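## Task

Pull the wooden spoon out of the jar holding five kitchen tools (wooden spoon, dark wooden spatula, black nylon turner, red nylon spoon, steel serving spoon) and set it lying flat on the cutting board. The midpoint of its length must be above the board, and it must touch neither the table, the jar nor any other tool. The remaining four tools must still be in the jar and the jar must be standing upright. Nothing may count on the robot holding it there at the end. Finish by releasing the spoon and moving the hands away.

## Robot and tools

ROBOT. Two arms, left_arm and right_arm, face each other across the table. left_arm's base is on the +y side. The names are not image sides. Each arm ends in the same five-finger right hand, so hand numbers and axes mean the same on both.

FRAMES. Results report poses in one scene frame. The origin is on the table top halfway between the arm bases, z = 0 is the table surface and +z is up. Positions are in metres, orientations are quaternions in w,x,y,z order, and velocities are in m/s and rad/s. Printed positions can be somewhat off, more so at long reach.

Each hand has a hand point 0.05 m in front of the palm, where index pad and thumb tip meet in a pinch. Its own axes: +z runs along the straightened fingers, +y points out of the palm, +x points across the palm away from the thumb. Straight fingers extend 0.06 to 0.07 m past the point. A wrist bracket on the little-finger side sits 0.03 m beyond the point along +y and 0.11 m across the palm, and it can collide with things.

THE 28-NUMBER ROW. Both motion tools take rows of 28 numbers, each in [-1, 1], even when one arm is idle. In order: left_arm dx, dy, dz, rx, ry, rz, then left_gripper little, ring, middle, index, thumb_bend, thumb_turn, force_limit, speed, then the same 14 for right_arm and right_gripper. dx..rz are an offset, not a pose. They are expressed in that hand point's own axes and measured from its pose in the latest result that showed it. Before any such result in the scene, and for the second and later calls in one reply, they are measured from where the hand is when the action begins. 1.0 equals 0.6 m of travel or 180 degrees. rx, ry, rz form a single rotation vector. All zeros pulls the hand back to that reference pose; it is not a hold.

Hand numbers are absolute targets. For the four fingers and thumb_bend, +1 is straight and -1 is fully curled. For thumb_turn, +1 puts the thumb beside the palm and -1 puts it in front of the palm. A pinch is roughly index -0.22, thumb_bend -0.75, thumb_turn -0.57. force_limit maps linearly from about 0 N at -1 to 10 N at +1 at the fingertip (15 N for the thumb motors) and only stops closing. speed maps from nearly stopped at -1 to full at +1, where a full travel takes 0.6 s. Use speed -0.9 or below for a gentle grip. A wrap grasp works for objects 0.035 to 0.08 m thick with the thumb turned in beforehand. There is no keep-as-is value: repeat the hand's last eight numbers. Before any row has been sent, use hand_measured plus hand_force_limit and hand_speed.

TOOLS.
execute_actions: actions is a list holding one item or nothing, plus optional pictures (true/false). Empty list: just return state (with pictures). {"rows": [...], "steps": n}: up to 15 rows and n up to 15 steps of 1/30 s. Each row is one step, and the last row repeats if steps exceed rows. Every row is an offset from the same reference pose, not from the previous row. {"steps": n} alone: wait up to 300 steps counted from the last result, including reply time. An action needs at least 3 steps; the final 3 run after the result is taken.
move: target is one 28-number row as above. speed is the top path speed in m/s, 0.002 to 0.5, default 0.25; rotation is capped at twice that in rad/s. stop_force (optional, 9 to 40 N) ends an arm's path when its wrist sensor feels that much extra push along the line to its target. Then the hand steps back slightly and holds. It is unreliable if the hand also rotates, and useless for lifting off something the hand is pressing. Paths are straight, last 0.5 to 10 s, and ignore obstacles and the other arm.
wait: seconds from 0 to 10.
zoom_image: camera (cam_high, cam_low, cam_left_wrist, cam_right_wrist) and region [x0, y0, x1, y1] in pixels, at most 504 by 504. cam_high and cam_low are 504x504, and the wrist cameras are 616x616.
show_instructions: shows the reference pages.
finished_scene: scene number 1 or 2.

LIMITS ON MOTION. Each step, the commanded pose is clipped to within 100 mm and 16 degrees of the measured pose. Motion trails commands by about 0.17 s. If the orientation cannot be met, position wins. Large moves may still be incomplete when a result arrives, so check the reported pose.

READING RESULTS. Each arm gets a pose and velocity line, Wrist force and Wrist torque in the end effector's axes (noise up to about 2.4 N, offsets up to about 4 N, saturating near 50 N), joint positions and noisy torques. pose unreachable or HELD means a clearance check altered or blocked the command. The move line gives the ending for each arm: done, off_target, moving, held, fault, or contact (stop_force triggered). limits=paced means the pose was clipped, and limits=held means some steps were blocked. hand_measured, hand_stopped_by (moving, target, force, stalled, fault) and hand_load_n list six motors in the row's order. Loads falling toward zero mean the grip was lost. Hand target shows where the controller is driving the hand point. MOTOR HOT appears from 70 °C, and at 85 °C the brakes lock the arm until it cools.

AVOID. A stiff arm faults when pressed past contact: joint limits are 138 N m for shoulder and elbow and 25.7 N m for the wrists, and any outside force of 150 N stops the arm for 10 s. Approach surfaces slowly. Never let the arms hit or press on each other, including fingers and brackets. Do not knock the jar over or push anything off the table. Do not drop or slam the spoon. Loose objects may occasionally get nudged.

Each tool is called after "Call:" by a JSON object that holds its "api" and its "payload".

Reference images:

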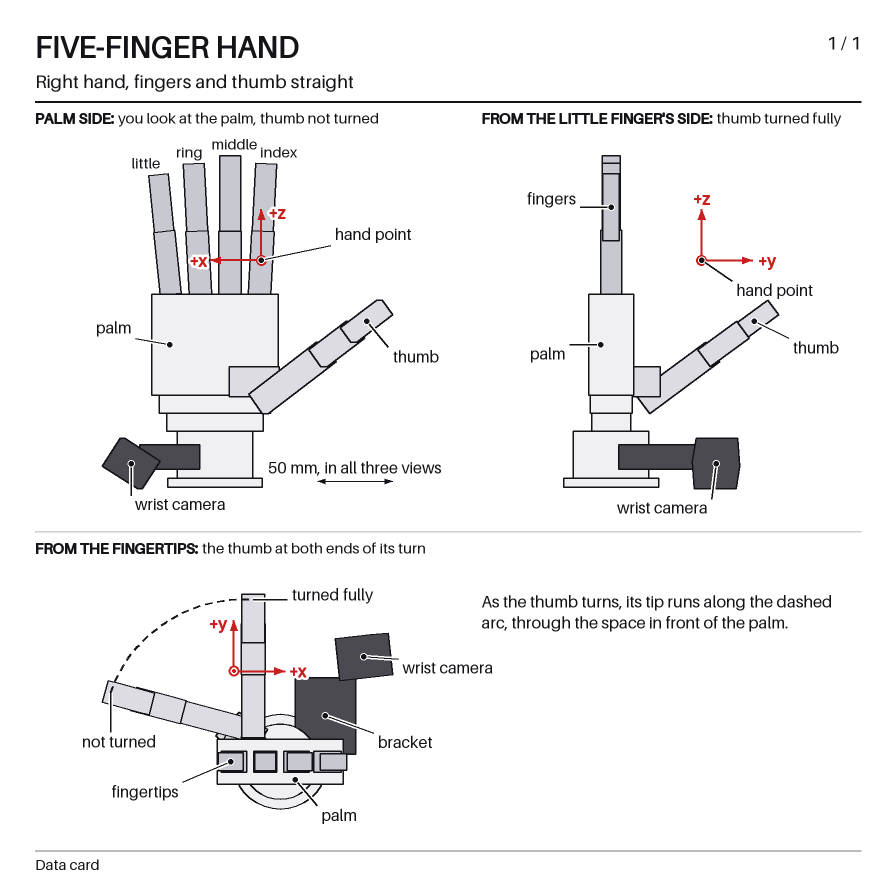

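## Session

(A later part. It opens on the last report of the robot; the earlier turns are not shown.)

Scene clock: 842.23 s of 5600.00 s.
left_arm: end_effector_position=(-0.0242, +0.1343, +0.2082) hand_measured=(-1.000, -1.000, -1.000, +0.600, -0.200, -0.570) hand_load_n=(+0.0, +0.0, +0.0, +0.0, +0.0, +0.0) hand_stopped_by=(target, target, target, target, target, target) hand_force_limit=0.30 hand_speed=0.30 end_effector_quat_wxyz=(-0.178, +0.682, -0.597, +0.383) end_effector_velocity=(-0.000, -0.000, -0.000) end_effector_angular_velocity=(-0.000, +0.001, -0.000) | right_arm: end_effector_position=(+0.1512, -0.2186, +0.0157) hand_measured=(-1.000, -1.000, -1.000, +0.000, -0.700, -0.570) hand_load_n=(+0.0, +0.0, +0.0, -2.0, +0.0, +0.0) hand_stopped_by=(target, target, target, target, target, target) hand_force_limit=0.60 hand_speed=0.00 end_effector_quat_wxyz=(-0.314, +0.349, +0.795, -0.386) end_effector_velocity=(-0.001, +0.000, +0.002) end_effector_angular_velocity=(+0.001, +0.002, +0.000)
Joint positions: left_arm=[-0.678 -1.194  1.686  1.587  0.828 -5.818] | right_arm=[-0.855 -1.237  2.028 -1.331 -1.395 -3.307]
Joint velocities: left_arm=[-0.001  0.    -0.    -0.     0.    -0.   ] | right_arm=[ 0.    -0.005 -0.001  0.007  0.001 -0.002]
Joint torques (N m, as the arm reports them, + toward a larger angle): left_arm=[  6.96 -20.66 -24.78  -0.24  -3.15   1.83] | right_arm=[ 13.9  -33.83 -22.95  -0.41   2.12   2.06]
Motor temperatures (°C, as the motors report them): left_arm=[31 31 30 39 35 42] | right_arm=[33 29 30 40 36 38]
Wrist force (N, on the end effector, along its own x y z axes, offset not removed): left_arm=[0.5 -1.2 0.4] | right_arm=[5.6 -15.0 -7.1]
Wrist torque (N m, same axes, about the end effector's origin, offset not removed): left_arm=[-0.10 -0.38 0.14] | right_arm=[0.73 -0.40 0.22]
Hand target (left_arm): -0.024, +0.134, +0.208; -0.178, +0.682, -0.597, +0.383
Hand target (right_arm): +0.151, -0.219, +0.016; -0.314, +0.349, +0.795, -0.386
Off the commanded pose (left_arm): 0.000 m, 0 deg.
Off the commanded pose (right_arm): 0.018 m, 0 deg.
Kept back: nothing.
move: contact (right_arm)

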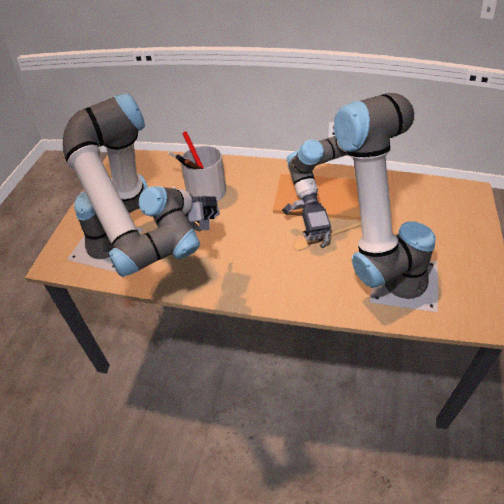

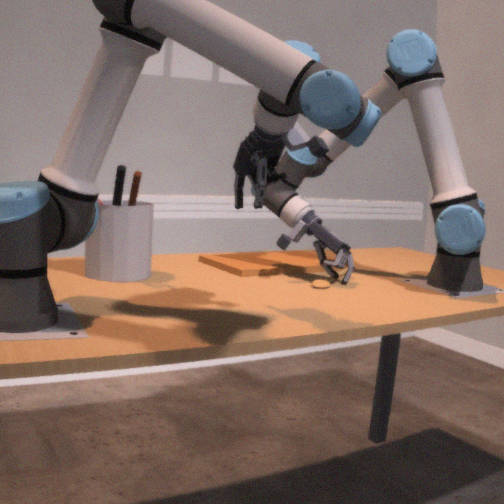

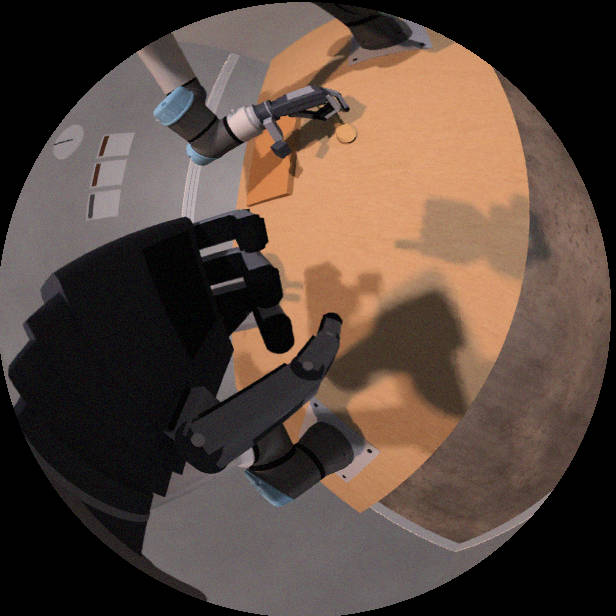

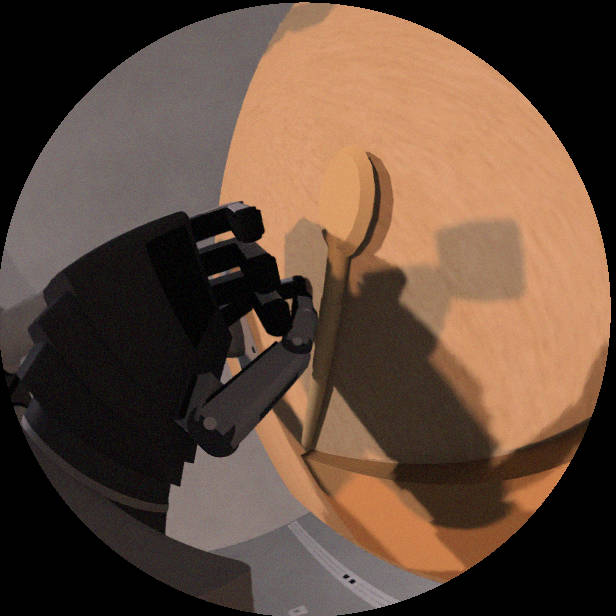

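Call:
{"api": "move", "payload": {"target": [0,0,0,0,0,0,-1,-1,-1,0.6,-0.2,-0.57,0.3,0.3, 0.006,-0.021,-0.013,0,0,0,-1,-1,-1,-0.05,-0.72,-0.57,0.6,0.0], "speed": 0.03}}

Call:
{"api": "move", "payload": {"target": [0,0,0,0,0,0,-1,-1,-1,0.6,-0.2,-0.57,0.3,0.3, -0.002,0.010,-0.017,0,0,0,-1,-1,-1,-0.05,-0.72,-0.57,0.6,0.0], "speed": 0.03}}

Call:
{"api": "move", "payload": {"target": [0,0,0,0,0,0,-1,-1,-1,0.6,-0.2,-0.57,0.3,0.3, -0.015,0.055,0.034,0,0,0,-1,-1,-1,-0.05,-0.72,-0.57,0.6,0.0], "speed": 0.006, "stop_force": 9}}

Call:
{"api": "zoom_image", "payload": {"camera": "cam_high", "region": [280,190,380,260]}}

Scene clock: 843.33 s of 5600.00 s.
left_arm: end_effector_position=(-0.0242, +0.1343, +0.2082) hand_measured=(-1.000, -1.000, -1.000, +0.600, -0.200, -0.570) hand_load_n=(+0.0, +0.0, +0.0, +0.0, +0.0, +0.0) hand_stopped_by=(target, target, target, target, target, target) hand_force_limit=0.30 hand_speed=0.30 end_effector_quat_wxyz=(-0.178, +0.682, -0.597, +0.383) end_effector_velocity=(+0.001, +0.000, +0.001) end_effector_angular_velocity=(-0.001, +0.001, +0.002) | right_arm: end_effector_position=(+0.1513, -0.2184, +0.0306) hand_measured=(-1.000, -1.000, -1.000, -0.050, -0.720, -0.570) hand_load_n=(+0.0, +0.0, +0.0, +0.0, +0.0, +0.0) hand_stopped_by=(target, target, target, target, target, target) hand_force_limit=0.60 hand_speed=0.00 end_effector_quat_wxyz=(-0.314, +0.349, +0.795, -0.386) end_effector_velocity=(+0.000, -0.000, +0.003) end_effector_angular_velocity=(-0.001, -0.000, -0.001)
Joint positions: left_arm=[-0.678 -1.194  1.686  1.587  0.828 -5.818] | right_arm=[-0.855 -1.263  2.015 -1.291 -1.395 -3.307]
Joint velocities: left_arm=[ 0.002 -0.002  0.     0.     0.    -0.001] | right_arm=[-0.    -0.005 -0.003  0.008 -0.     0.001]
Joint torques (N m, as the arm reports them, + toward a larger angle): left_arm=[  7.45 -20.26 -25.07  -0.31  -3.16   1.77] | right_arm=[ 13.88 -35.65 -26.89   2.63   1.95   2.56]
Motor temperatures (°C, as the motors report them): left_arm=[31 31 30 39 35 42] | right_arm=[33 29 30 40 36 38]
Wrist force (N, on the end effector, along its own x y z axes, offset not removed): left_arm=[0.0 -1.2 1.5] | right_arm=[3.2 2.9 3.5]
Wrist torque (N m, same axes, about the end effector's origin, offset not removed): left_arm=[-0.18 -0.27 0.09] | right_arm=[0.35 -0.82 0.25]
Hand target (left_arm): -0.024, +0.134, +0.208; -0.178, +0.682, -0.597, +0.383
Hand target (right_arm): +0.151, -0.218, +0.031; -0.314, +0.349, +0.795, -0.386
Off the commanded pose (left_arm): 0.000 m, 0 deg.
Off the commanded pose (right_arm): 0.000 m, 0 deg.
Kept back: nothing.
move: done

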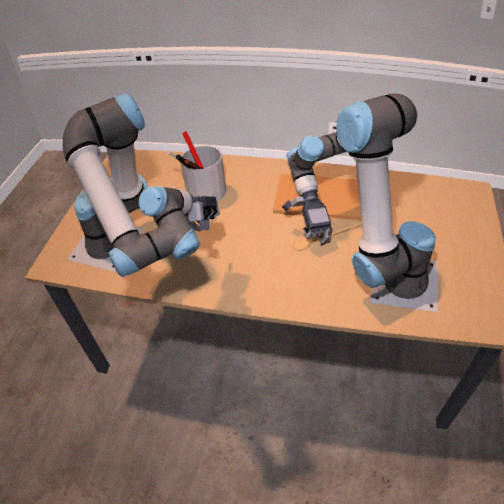

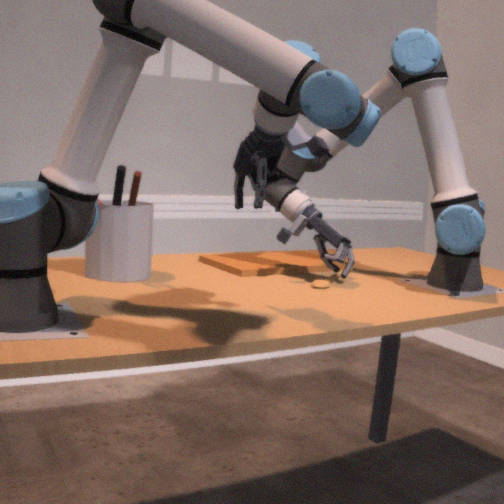

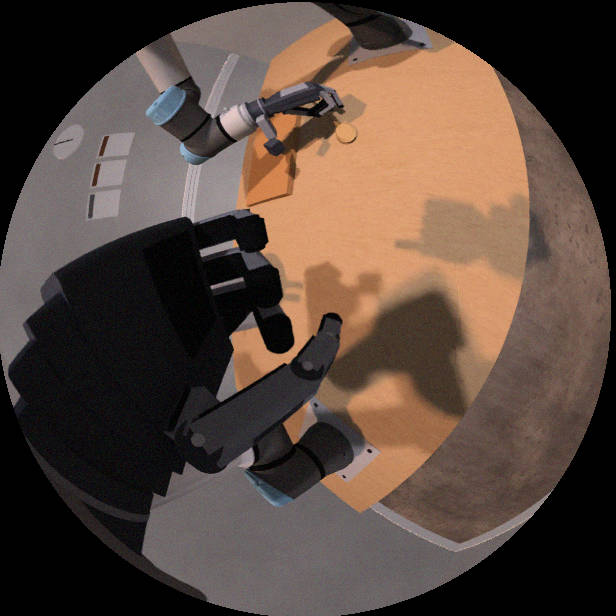

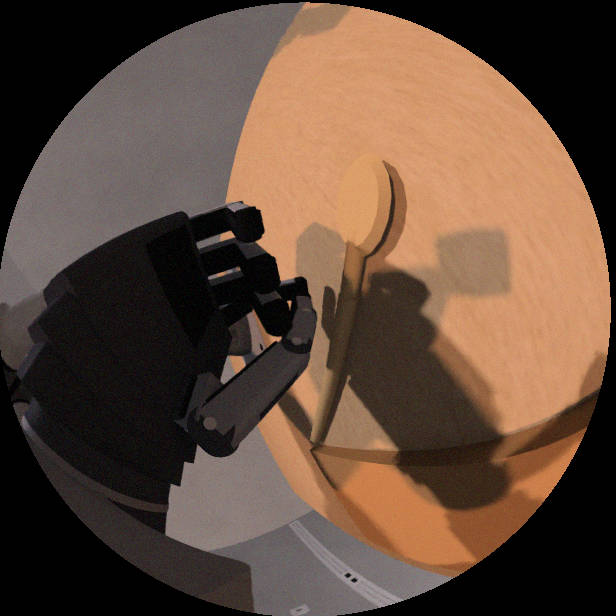

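Scene clock: 844.17 s of 5600.00 s.
left_arm: end_effector_position=(-0.0242, +0.1343, +0.2082) hand_measured=(-1.000, -1.000, -1.000, +0.600, -0.200, -0.570) hand_load_n=(+0.0, +0.0, +0.0, +0.0, +0.0, +0.0) hand_stopped_by=(target, target, target, target, target, target) hand_force_limit=0.30 hand_speed=0.30 end_effector_quat_wxyz=(-0.178, +0.682, -0.597, +0.383) end_effector_velocity=(-0.000, +0.000, -0.000) end_effector_angular_velocity=(+0.003, +0.000, +0.000) | right_arm: end_effector_position=(+0.1614, -0.2127, +0.0305) hand_measured=(-1.000, -1.000, -1.000, -0.050, -0.720, -0.570) hand_load_n=(+0.0, +0.0, +0.0, +0.0, +0.0, +0.0) hand_stopped_by=(target, target, target, target, target, target) hand_force_limit=0.60 hand_speed=0.00 end_effector_quat_wxyz=(-0.314, +0.349, +0.795, -0.386) end_effector_velocity=(+0.003, +0.001, -0.000) end_effector_angular_velocity=(-0.001, -0.000, -0.002)
Joint positions: left_arm=[-0.678 -1.194  1.686  1.587  0.828 -5.818] | right_arm=[-0.859 -1.243  1.985 -1.281 -1.398 -3.309]
Joint velocities: left_arm=[-0.     0.001 -0.     0.     0.002  0.001] | right_arm=[-0.002  0.005 -0.007  0.002 -0.     0.001]
Joint torques (N m, as the arm reports them, + toward a larger angle): left_arm=[  7.17 -20.38 -24.78  -0.43  -3.09   1.88] | right_arm=[-13.42 -18.43 -26.92   2.63  -1.65  -2.51]
Motor temperatures (°C, as the motors report them): left_arm=[31 31 30 39 35 42] | right_arm=[33 29 30 40 36 38]
Wrist force (N, on the end effector, along its own x y z axes, offset not removed): left_arm=[0.1 -0.9 0.7] | right_arm=[-0.7 2.0 1.8]
Wrist torque (N m, same axes, about the end effector's origin, offset not removed): left_arm=[-0.10 -0.33 0.11] | right_arm=[0.36 -0.14 -0.12]
Hand target (left_arm): -0.024, +0.134, +0.208; -0.178, +0.682, -0.597, +0.383
Hand target (right_arm): +0.162, -0.213, +0.030; -0.314, +0.349, +0.795, -0.386
Off the commanded pose (left_arm): 0.000 m, 0 deg.
Off the commanded pose (right_arm): 0.000 m, 0 deg.
Kept back: nothing.
move: done

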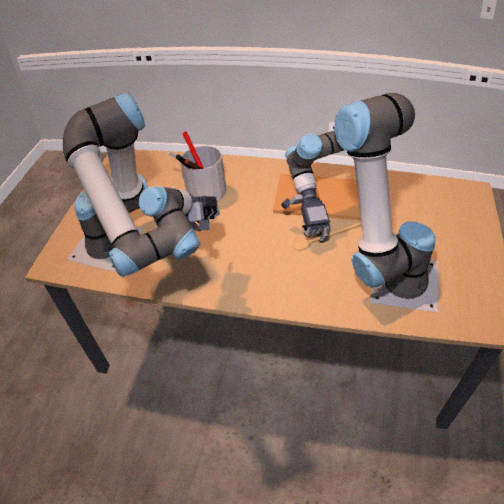

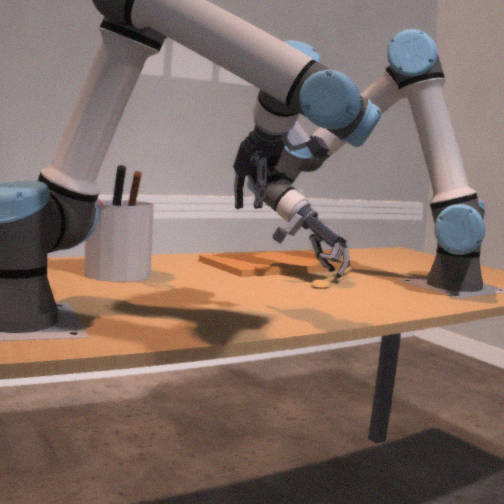

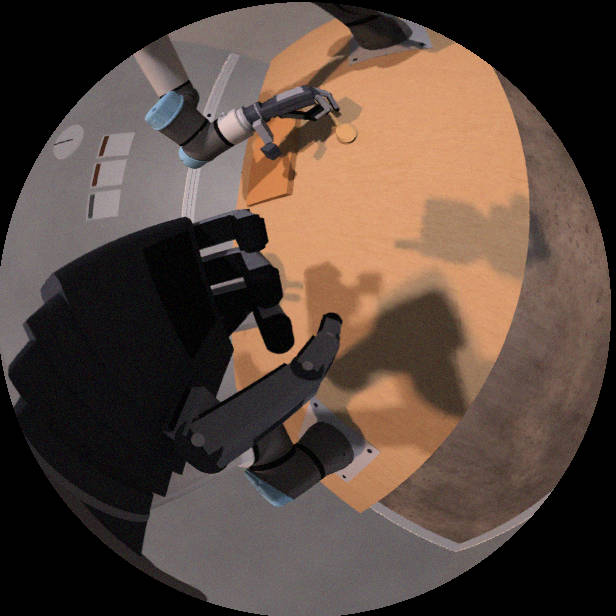

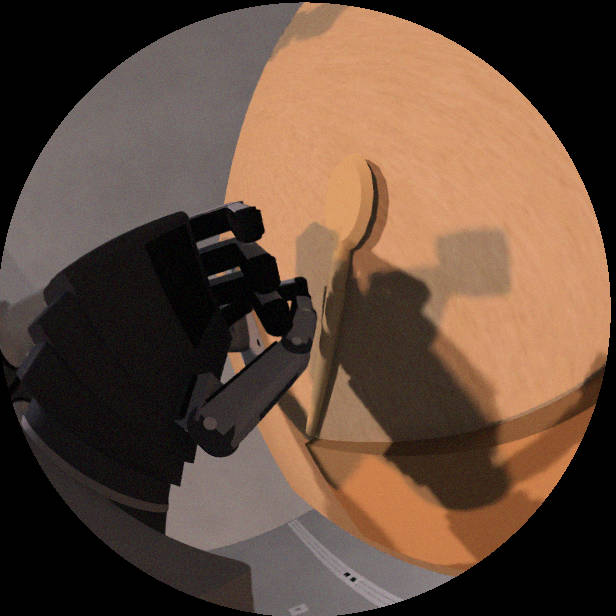

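Scene clock: 847.03 s of 5600.00 s.
left_arm: end_effector_position=(-0.0242, +0.1343, +0.2082) hand_measured=(-1.000, -1.000, -1.000, +0.600, -0.200, -0.570) hand_load_n=(+0.0, +0.0, +0.0, +0.0, +0.0, +0.0) hand_stopped_by=(target, target, target, target, target, target) hand_force_limit=0.30 hand_speed=0.30 end_effector_quat_wxyz=(-0.178, +0.682, -0.597, +0.383) end_effector_velocity=(+0.000, +0.000, -0.000) end_effector_angular_velocity=(+0.002, -0.002, +0.000) | right_arm: end_effector_position=(+0.1612, -0.2128, +0.0156) hand_measured=(-1.000, -1.000, -1.000, -0.050, -0.722, -0.570) hand_load_n=(+0.0, +0.0, +0.0, -1.0, -3.0, -0.5) hand_stopped_by=(target, target, target, target, target, target) hand_force_limit=0.60 hand_speed=0.00 end_effector_quat_wxyz=(-0.314, +0.349, +0.795, -0.386) end_effector_velocity=(-0.001, -0.001, +0.002) end_effector_angular_velocity=(-0.002, +0.002, +0.000)
Joint positions: left_arm=[-0.678 -1.194  1.686  1.587  0.828 -5.818] | right_arm=[-0.859 -1.216  1.998 -1.321 -1.398 -3.309]
Joint velocities: left_arm=[0.    0.001 0.    0.001 0.    0.   ] | right_arm=[ 0.001 -0.004 -0.     0.007  0.001 -0.   ]
Joint torques (N m, as the arm reports them, + toward a larger angle): left_arm=[  6.89 -20.59 -24.97  -0.32  -3.03   1.72] | right_arm=[ 13.52 -33.29 -21.73   0.54   2.16   2.07]
Motor temperatures (°C, as the motors report them): left_arm=[31 31 30 39 35 42] | right_arm=[33 29 30 40 36 38]
Wrist force (N, on the end effector, along its own x y z axes, offset not removed): left_arm=[-0.9 -1.0 0.2] | right_arm=[3.6 -10.8 -6.6]
Wrist torque (N m, same axes, about the end effector's origin, offset not removed): left_arm=[-0.06 -0.13 0.01] | right_arm=[0.51 -0.38 0.08]
Hand target (left_arm): -0.024, +0.134, +0.208; -0.178, +0.682, -0.597, +0.383
Hand target (right_arm): +0.161, -0.213, +0.016; -0.314, +0.349, +0.795, -0.386
Off the commanded pose (left_arm): 0.000 m, 0 deg.
Off the commanded pose (right_arm): 0.025 m, 0 deg.
Kept back: nothing.
move: contact (right_arm)

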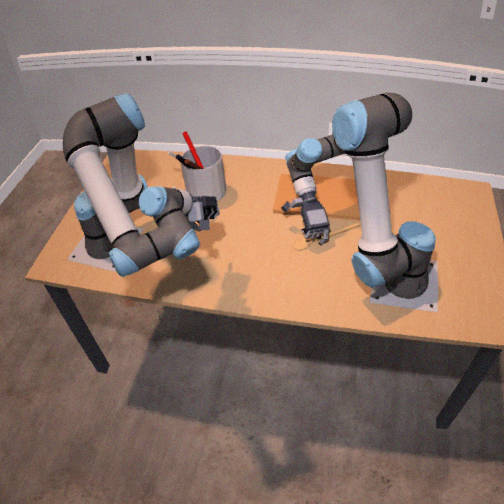

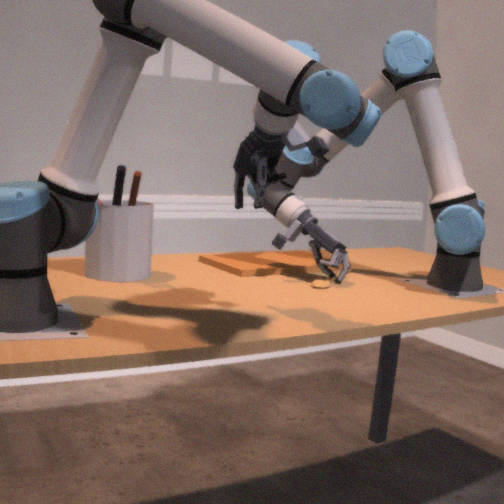

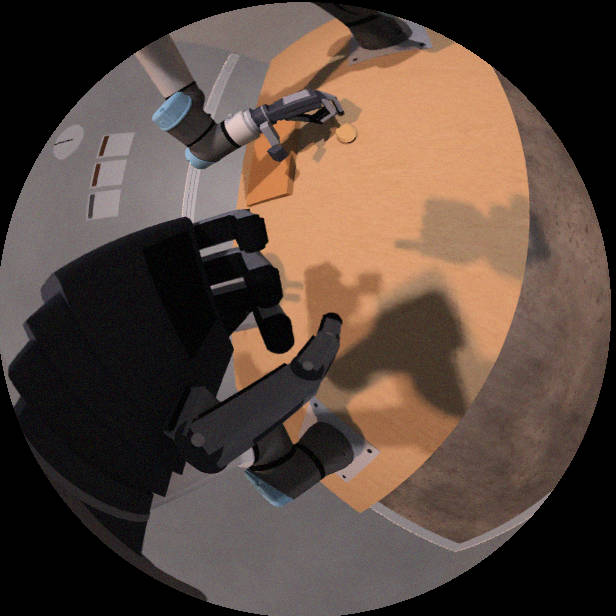

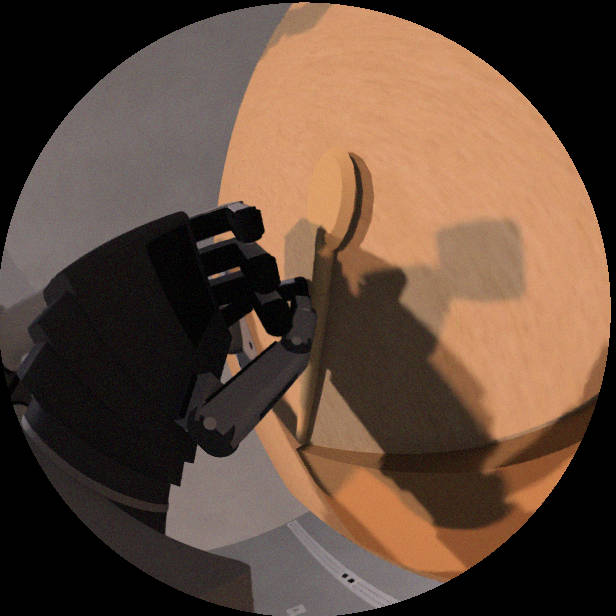

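Region (280, 190, 380, 260) of cam_high's 504x504 image, scaled by 5.040, with more detail than that image has; it fills the top 353 rows of this view, and the rest is white.

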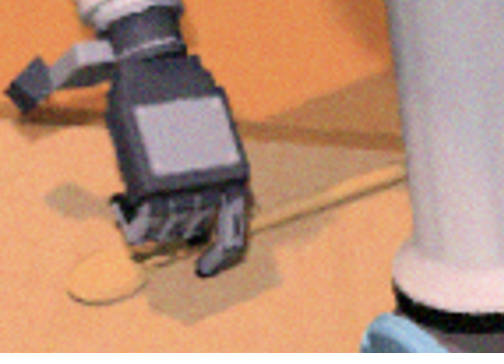

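Both tips touch now. Close with slight lift.

Call:
{"api": "move", "payload": {"target": [0,0,0,0,0,0,-1,-1,-1,0.6,-0.2,-0.57,0.3,0.3, 0.001,-0.003,-0.002,0,0,0,-1,-1,-1,-0.6,-0.72,-0.57,0.6,-0.6], "speed": 0.01}}

Call:
{"api": "zoom_image", "payload": {"camera": "cam_high", "region": [280,190,380,260]}}

Scene clock: 847.97 s of 5600.00 s.
left_arm: end_effector_position=(-0.0242, +0.1343, +0.2082) hand_measured=(-1.000, -1.000, -1.000, +0.600, -0.200, -0.570) hand_load_n=(+0.0, +0.0, +0.0, +0.0, +0.0, +0.0) hand_stopped_by=(target, target, target, target, target, target) hand_force_limit=0.30 hand_speed=0.30 end_effector_quat_wxyz=(-0.178, +0.682, -0.597, +0.383) end_effector_velocity=(-0.000, +0.000, -0.000) end_effector_angular_velocity=(+0.001, +0.001, -0.000) | right_arm: end_effector_position=(+0.1612, -0.2127, +0.0177) hand_measured=(-1.000, -1.000, -1.000, -0.242, -0.720, -0.570) hand_load_n=(+0.0, +0.0, +0.0, +10.5, +1.0, -0.5) hand_stopped_by=(target, target, target, force, target, target) hand_force_limit=0.60 hand_speed=-0.60 end_effector_quat_wxyz=(-0.314, +0.349, +0.795, -0.386) end_effector_velocity=(+0.000, -0.000, +0.001) end_effector_angular_velocity=(+0.000, -0.001, +0.001)
Joint positions: left_arm=[-0.678 -1.194  1.686  1.587  0.828 -5.818] | right_arm=[-0.859 -1.22   1.996 -1.315 -1.398 -3.309]
Joint velocities: left_arm=[-0.     0.     0.    -0.001  0.001  0.001] | right_arm=[-0.    -0.002 -0.001  0.003 -0.001 -0.   ]
Joint torques (N m, as the arm reports them, + toward a larger angle): left_arm=[  6.77 -20.89 -24.62  -0.32  -3.08   1.79] | right_arm=[ 13.66 -35.97 -23.61   3.     2.03   2.78]
Motor temperatures (°C, as the motors report them): left_arm=[31 31 30 39 35 42] | right_arm=[33 29 30 40 36 38]
Wrist force (N, on the end effector, along its own x y z axes, offset not removed): left_arm=[0.3 -1.0 1.3] | right_arm=[2.3 2.2 1.5]
Wrist torque (N m, same axes, about the end effector's origin, offset not removed): left_arm=[-0.15 -0.30 0.10] | right_arm=[0.35 -0.56 0.18]
Hand target (left_arm): -0.024, +0.134, +0.208; -0.178, +0.682, -0.597, +0.383
Hand target (right_arm): +0.161, -0.213, +0.018; -0.314, +0.349, +0.795, -0.386
Off the commanded pose (left_arm): 0.000 m, 0 deg.
Off the commanded pose (right_arm): 0.000 m, 0 deg.
Kept back: nothing.
move: done

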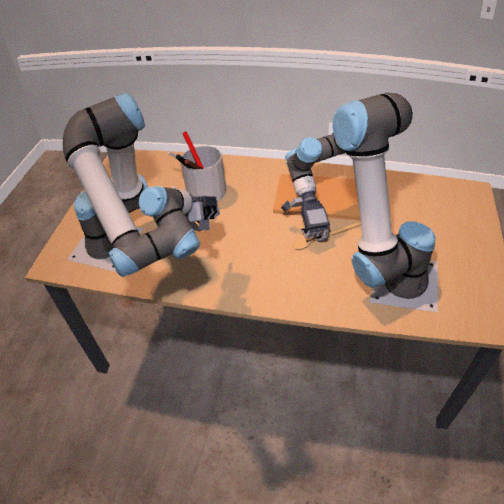

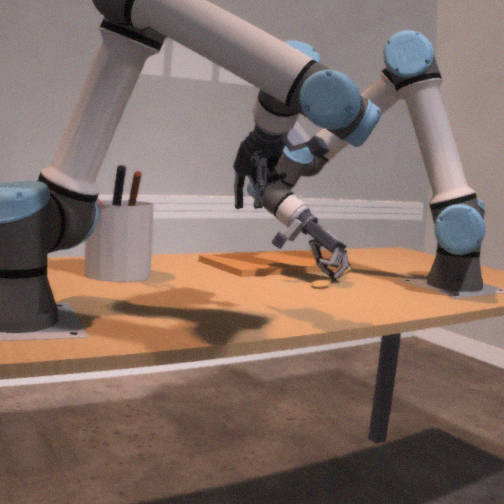

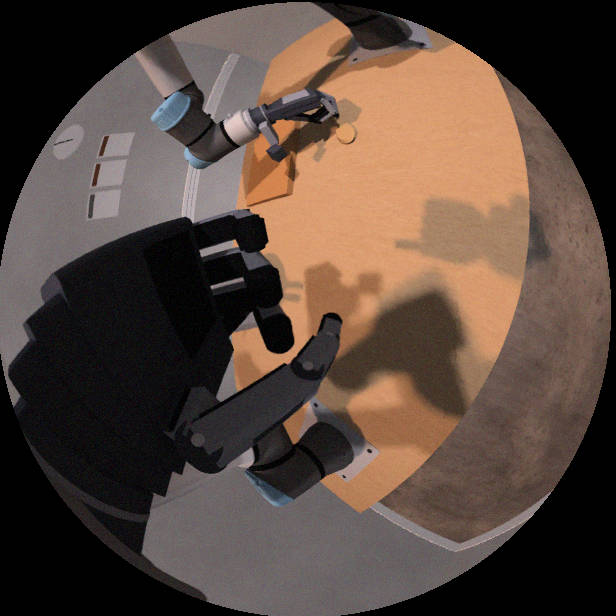

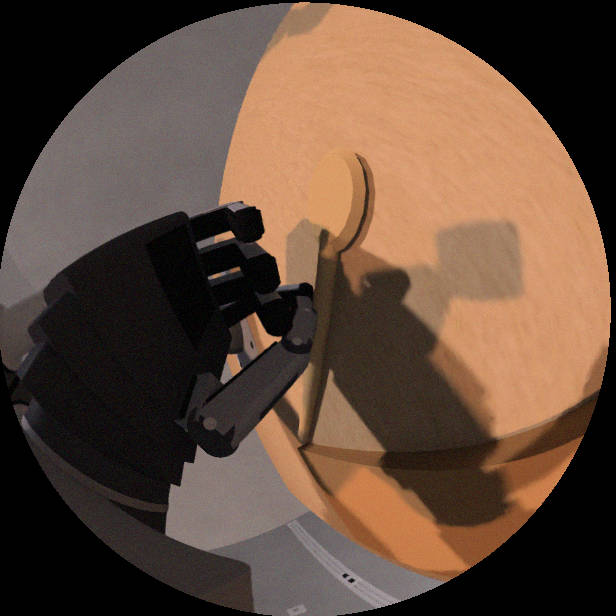

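Region (280, 190, 380, 260) of cam_high's 504x504 image, scaled by 5.040, with more detail than that image has; it fills the top 353 rows of this view, and the rest is white.

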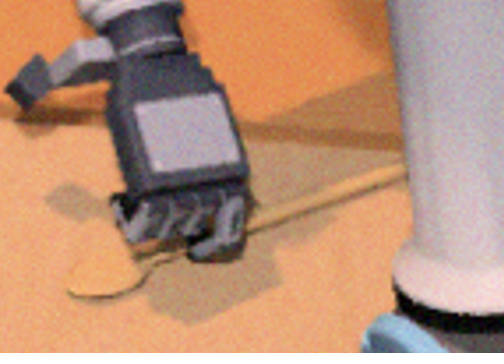

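Call:
{"api": "move", "payload": {"target": [0.347,0.167,0.293,0,0,0,-1,-1,-1,1,-0.2,-0.57,0.3,0.3, -0.086,-0.066,-0.029,0,0,0,-1,-1,-1,0.1,-0.75,-0.57,0.6,0.2], "speed": 0.1}}

Call:
{"api": "zoom_image", "payload": {"camera": "cam_high", "region": [220,170,400,290]}}

Scene clock: 851.90 s of 5600.00 s.
left_arm: end_effector_position=(+0.0361, -0.1232, +0.0896) hand_measured=(-1.000, -1.000, -1.000, +1.000, -0.200, -0.570) hand_load_n=(+0.0, +0.0, +0.0, +0.0, +0.0, +0.0) hand_stopped_by=(target, target, target, target, target, target) hand_force_limit=0.30 hand_speed=0.30 end_effector_quat_wxyz=(-0.178, +0.682, -0.597, +0.383) end_effector_velocity=(+0.001, -0.003, -0.002) end_effector_angular_velocity=(+0.002, -0.001, +0.004) | right_arm: end_effector_position=(+0.1912, -0.2650, +0.0474) hand_measured=(-1.000, -1.000, -1.000, +0.100, -0.750, -0.570) hand_load_n=(+0.0, +0.0, +0.0, +0.0, +0.0, +0.0) hand_stopped_by=(target, target, target, target, target, target) hand_force_limit=0.60 hand_speed=0.20 end_effector_quat_wxyz=(-0.314, +0.349, +0.795, -0.386) end_effector_velocity=(+0.000, -0.000, +0.000) end_effector_angular_velocity=(-0.000, -0.001, +0.000)
Joint positions: left_arm=[-0.313 -0.537  0.774  1.479  0.707 -5.318] | right_arm=[-0.988 -1.315  2.029 -1.245 -1.509 -3.375]
Joint velocities: left_arm=[ 0.004  0.013 -0.021  0.009  0.     0.001] | right_arm=[-0.    -0.001 -0.     0.    -0.001  0.   ]
Joint torques (N m, as the arm reports them, + toward a larger angle): left_arm=[  7.65 -45.26 -28.13   4.86   1.02   2.43] | right_arm=[-12.76 -33.58  -6.9    2.68  -1.76  -2.36]
Motor temperatures (°C, as the motors report them): left_arm=[31 31 30 39 35 42] | right_arm=[33 29 30 40 36 38]
Wrist force (N, on the end effector, along its own x y z axes, offset not removed): left_arm=[0.5 -1.2 -0.1] | right_arm=[1.2 1.3 2.0]
Wrist torque (N m, same axes, about the end effector's origin, offset not removed): left_arm=[-0.07 -0.30 0.08] | right_arm=[0.28 -0.30 -0.02]
Hand target (left_arm): +0.036, -0.124, +0.090; -0.178, +0.682, -0.597, +0.383
Hand target (right_arm): +0.191, -0.265, +0.047; -0.314, +0.349, +0.795, -0.386
Off the commanded pose (left_arm): 0.001 m, 0 deg.
Off the commanded pose (right_arm): 0.000 m, 0 deg.
Kept back: nothing.
move: done

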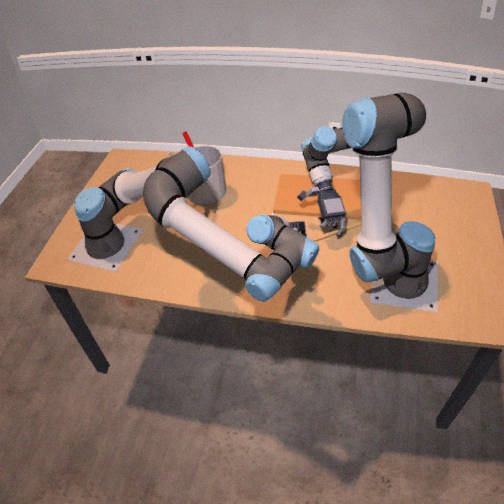

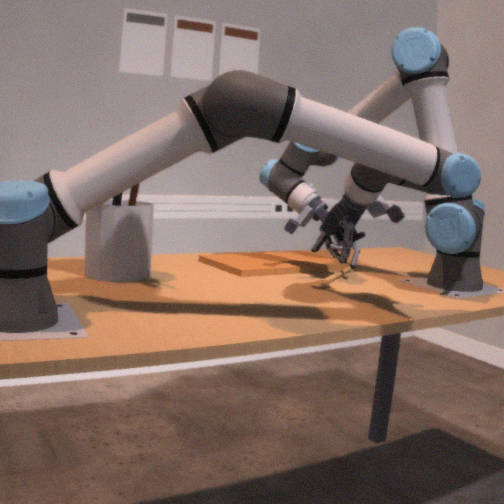

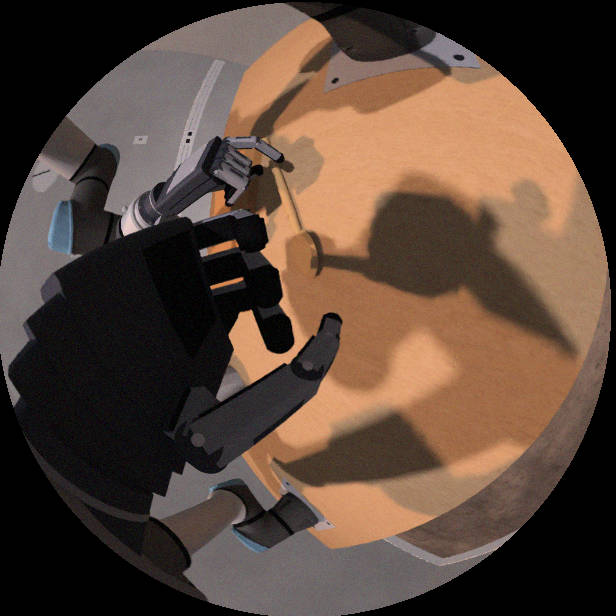

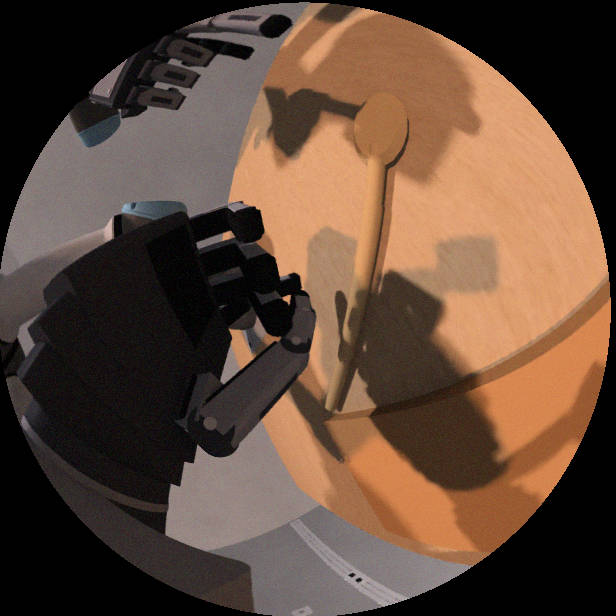

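Region (220, 170, 400, 290) of cam_high's 504x504 image, scaled by 2.800, with more detail than that image has.

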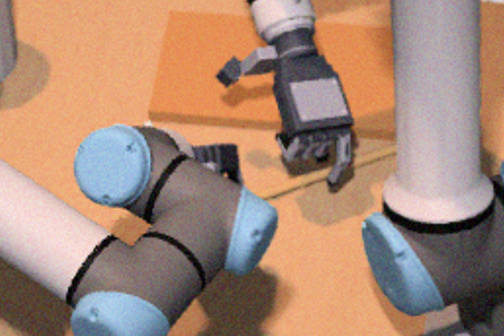

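Call:
{"api": "move", "payload": {"target": [-0.026,0.058,0.054,0,0,0,-1,-1,-1,1,-0.2,-0.57,0.3,0.3, 0,0,0,0,0,0,-1,-1,-1,0.1,-0.75,-0.57,0.6,0.2], "speed": 0.02, "stop_force": 9}}

Call:
{"api": "zoom_image", "payload": {"camera": "cam_low", "region": [270,200,410,310]}}

Scene clock: 854.97 s of 5600.00 s.
left_arm: end_effector_position=(+0.0364, -0.1231, +0.0399) hand_measured=(-1.000, -1.000, -1.000, +1.000, -0.200, -0.570) hand_load_n=(+0.0, +0.0, +0.0, +0.0, +0.0, +0.0) hand_stopped_by=(target, target, target, target, target, target) hand_force_limit=0.30 hand_speed=0.30 end_effector_quat_wxyz=(-0.178, +0.682, -0.597, +0.383) end_effector_velocity=(+0.001, -0.000, -0.002) end_effector_angular_velocity=(-0.002, +0.000, +0.002) | right_arm: end_effector_position=(+0.1912, -0.2650, +0.0474) hand_measured=(-1.000, -1.000, -1.000, +0.100, -0.750, -0.570) hand_load_n=(+0.0, +0.0, +0.0, +0.0, +0.0, +0.0) hand_stopped_by=(target, target, target, target, target, target) hand_force_limit=0.60 hand_speed=0.20 end_effector_quat_wxyz=(-0.314, +0.349, +0.795, -0.386) end_effector_velocity=(-0.000, +0.000, +0.000) end_effector_angular_velocity=(+0.000, -0.001, +0.001)
Joint positions: left_arm=[-0.312 -0.492  0.817  1.39   0.707 -5.318] | right_arm=[-0.988 -1.315  2.029 -1.245 -1.509 -3.375]
Joint velocities: left_arm=[ 0.001  0.002  0.002 -0.005 -0.    -0.002] | right_arm=[ 0.001 -0.001  0.    -0.    -0.     0.   ]
Joint torques (N m, as the arm reports them, + toward a larger angle): left_arm=[  7.54 -45.14 -11.49  -0.4   -3.46   2.36] | right_arm=[ 14.6  -16.14 -13.76  -2.42   2.05   2.67]
Motor temperatures (°C, as the motors report them): left_arm=[31 31 30 39 35 42] | right_arm=[33 29 30 40 36 38]
Wrist force (N, on the end effector, along its own x y z axes, offset not removed): left_arm=[-0.8 -0.6 1.7] | right_arm=[1.0 2.3 4.1]
Wrist torque (N m, same axes, about the end effector's origin, offset not removed): left_arm=[-0.19 -0.14 0.07] | right_arm=[0.30 -0.49 0.08]
Hand target (left_arm): +0.036, -0.123, +0.040; -0.178, +0.682, -0.597, +0.383
Hand target (right_arm): +0.191, -0.265, +0.047; -0.314, +0.349, +0.795, -0.386
Off the commanded pose (left_arm): 0.000 m, 0 deg.
Off the commanded pose (right_arm): 0.000 m, 0 deg.
Kept back: nothing.
move: done

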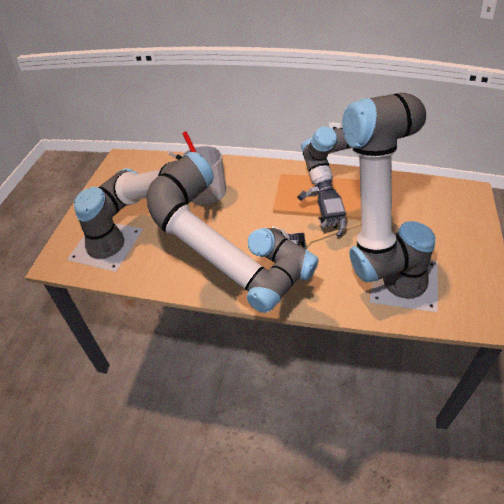

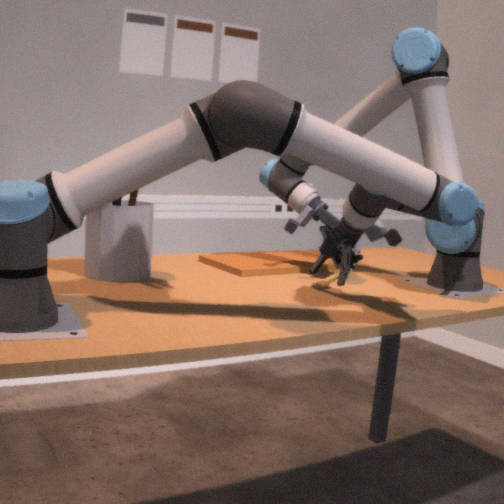

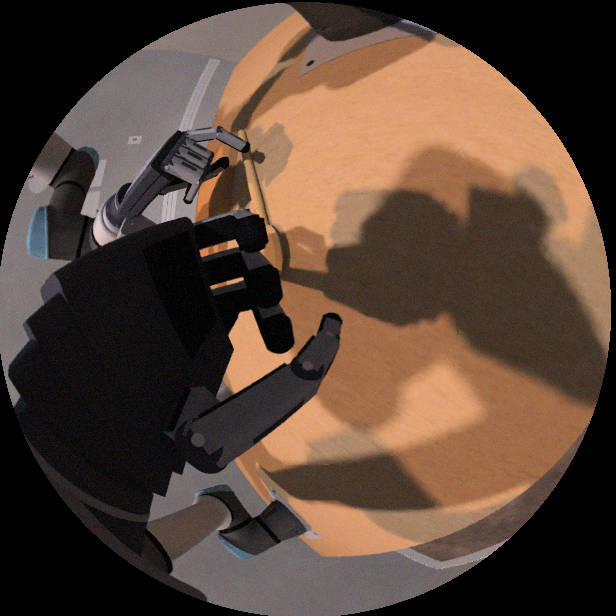

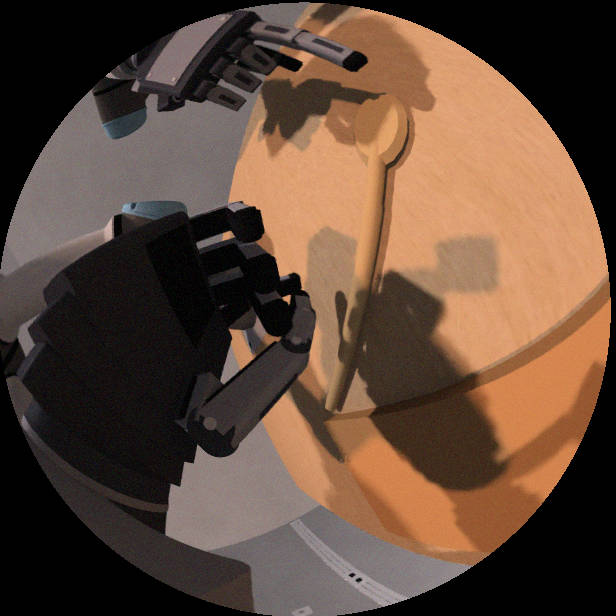

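Region (270, 200, 410, 310) of cam_low's 504x504 image, scaled by 3.600, with more detail than that image has; it fills the top 396 rows of this view, and the rest is white.

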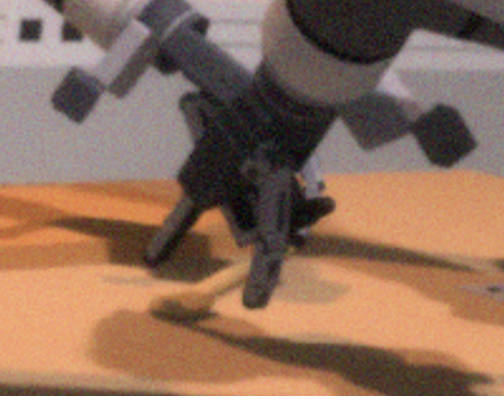

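Call:
{"api": "move", "payload": {"target": [-0.016,0.035,0.032,0,0,0,-1,-1,-1,1,-0.2,-0.57,0.3,0.3, 0,0,0,0,0,0,-1,-1,-1,0.1,-0.75,-0.57,0.6,0.2], "speed": 0.006, "stop_force": 9}}

Call:
{"api": "zoom_image", "payload": {"camera": "cam_low", "region": [270,200,410,310]}}

Scene clock: 860.27 s of 5600.00 s.
left_arm: end_effector_position=(+0.0363, -0.1228, +0.0114) hand_measured=(-1.000, -1.000, -1.000, +1.000, -0.200, -0.570) hand_load_n=(+0.0, +0.0, +0.0, +0.0, -2.0, -0.5) hand_stopped_by=(target, target, target, target, target, target) hand_force_limit=0.30 hand_speed=0.30 end_effector_quat_wxyz=(-0.178, +0.682, -0.597, +0.383) end_effector_velocity=(+0.000, -0.000, +0.001) end_effector_angular_velocity=(-0.001, -0.001, -0.001) | right_arm: end_effector_position=(+0.1912, -0.2650, +0.0474) hand_measured=(-1.000, -1.000, -1.000, +0.100, -0.750, -0.570) hand_load_n=(+0.0, +0.0, +0.0, +0.0, +0.0, +0.0) hand_stopped_by=(target, target, target, target, target, target) hand_force_limit=0.60 hand_speed=0.20 end_effector_quat_wxyz=(-0.314, +0.349, +0.795, -0.386) end_effector_velocity=(+0.000, +0.000, +0.000) end_effector_angular_velocity=(-0.001, -0.001, -0.002)
Joint positions: left_arm=[-0.313 -0.462  0.833  1.344  0.707 -5.318] | right_arm=[-0.988 -1.315  2.029 -1.245 -1.509 -3.375]
Joint velocities: left_arm=[ 0.    -0.001  0.    -0.    -0.001  0.001] | right_arm=[-0.     0.    -0.    -0.     0.001  0.002]
Joint torques (N m, as the arm reports them, + toward a larger angle): left_arm=[ -2.05 -62.19 -22.62   2.3    1.18  -2.34] | right_arm=[  6.41 -16.86 -14.13   0.37   1.95  -2.34]
Motor temperatures (°C, as the motors report them): left_arm=[31 31 30 39 35 42] | right_arm=[33 29 30 40 36 38]
Wrist force (N, on the end effector, along its own x y z axes, offset not removed): left_arm=[2.7 -11.5 -13.7] | right_arm=[0.8 1.7 1.9]
Wrist torque (N m, same axes, about the end effector's origin, offset not removed): left_arm=[-0.65 -0.37 0.01] | right_arm=[0.30 -0.32 0.00]
Hand target (left_arm): +0.036, -0.123, +0.012; -0.178, +0.682, -0.597, +0.383
Hand target (right_arm): +0.191, -0.265, +0.047; -0.314, +0.349, +0.795, -0.386
Off the commanded pose (left_arm): 0.002 m, 0 deg.
Off the commanded pose (right_arm): 0.000 m, 0 deg.
Kept back: nothing.
move: contact (left_arm)

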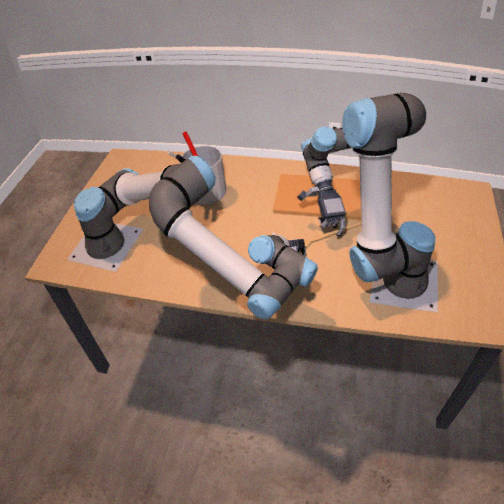

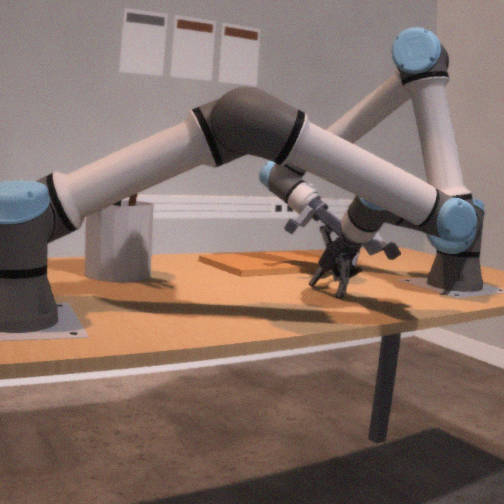

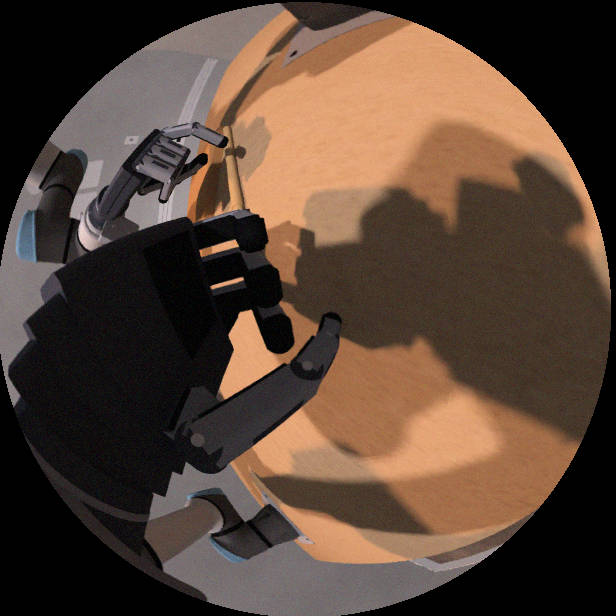

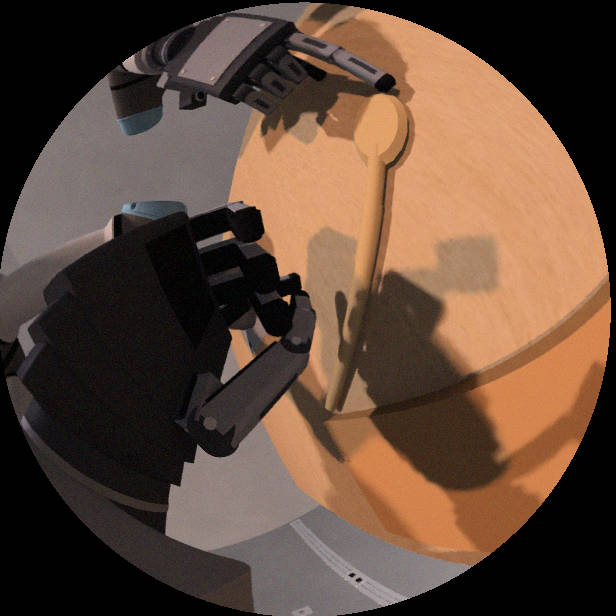

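Region (270, 200, 410, 310) of cam_low's 504x504 image, scaled by 3.600, with more detail than that image has; it fills the top 396 rows of this view, and the rest is white.

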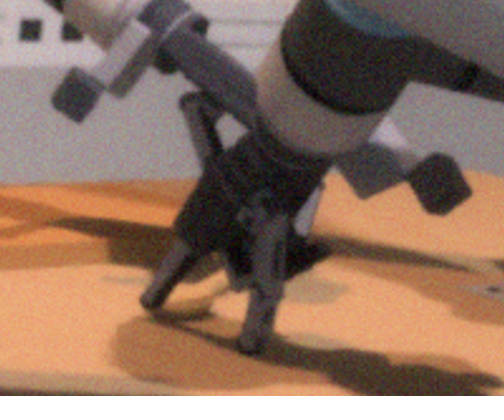

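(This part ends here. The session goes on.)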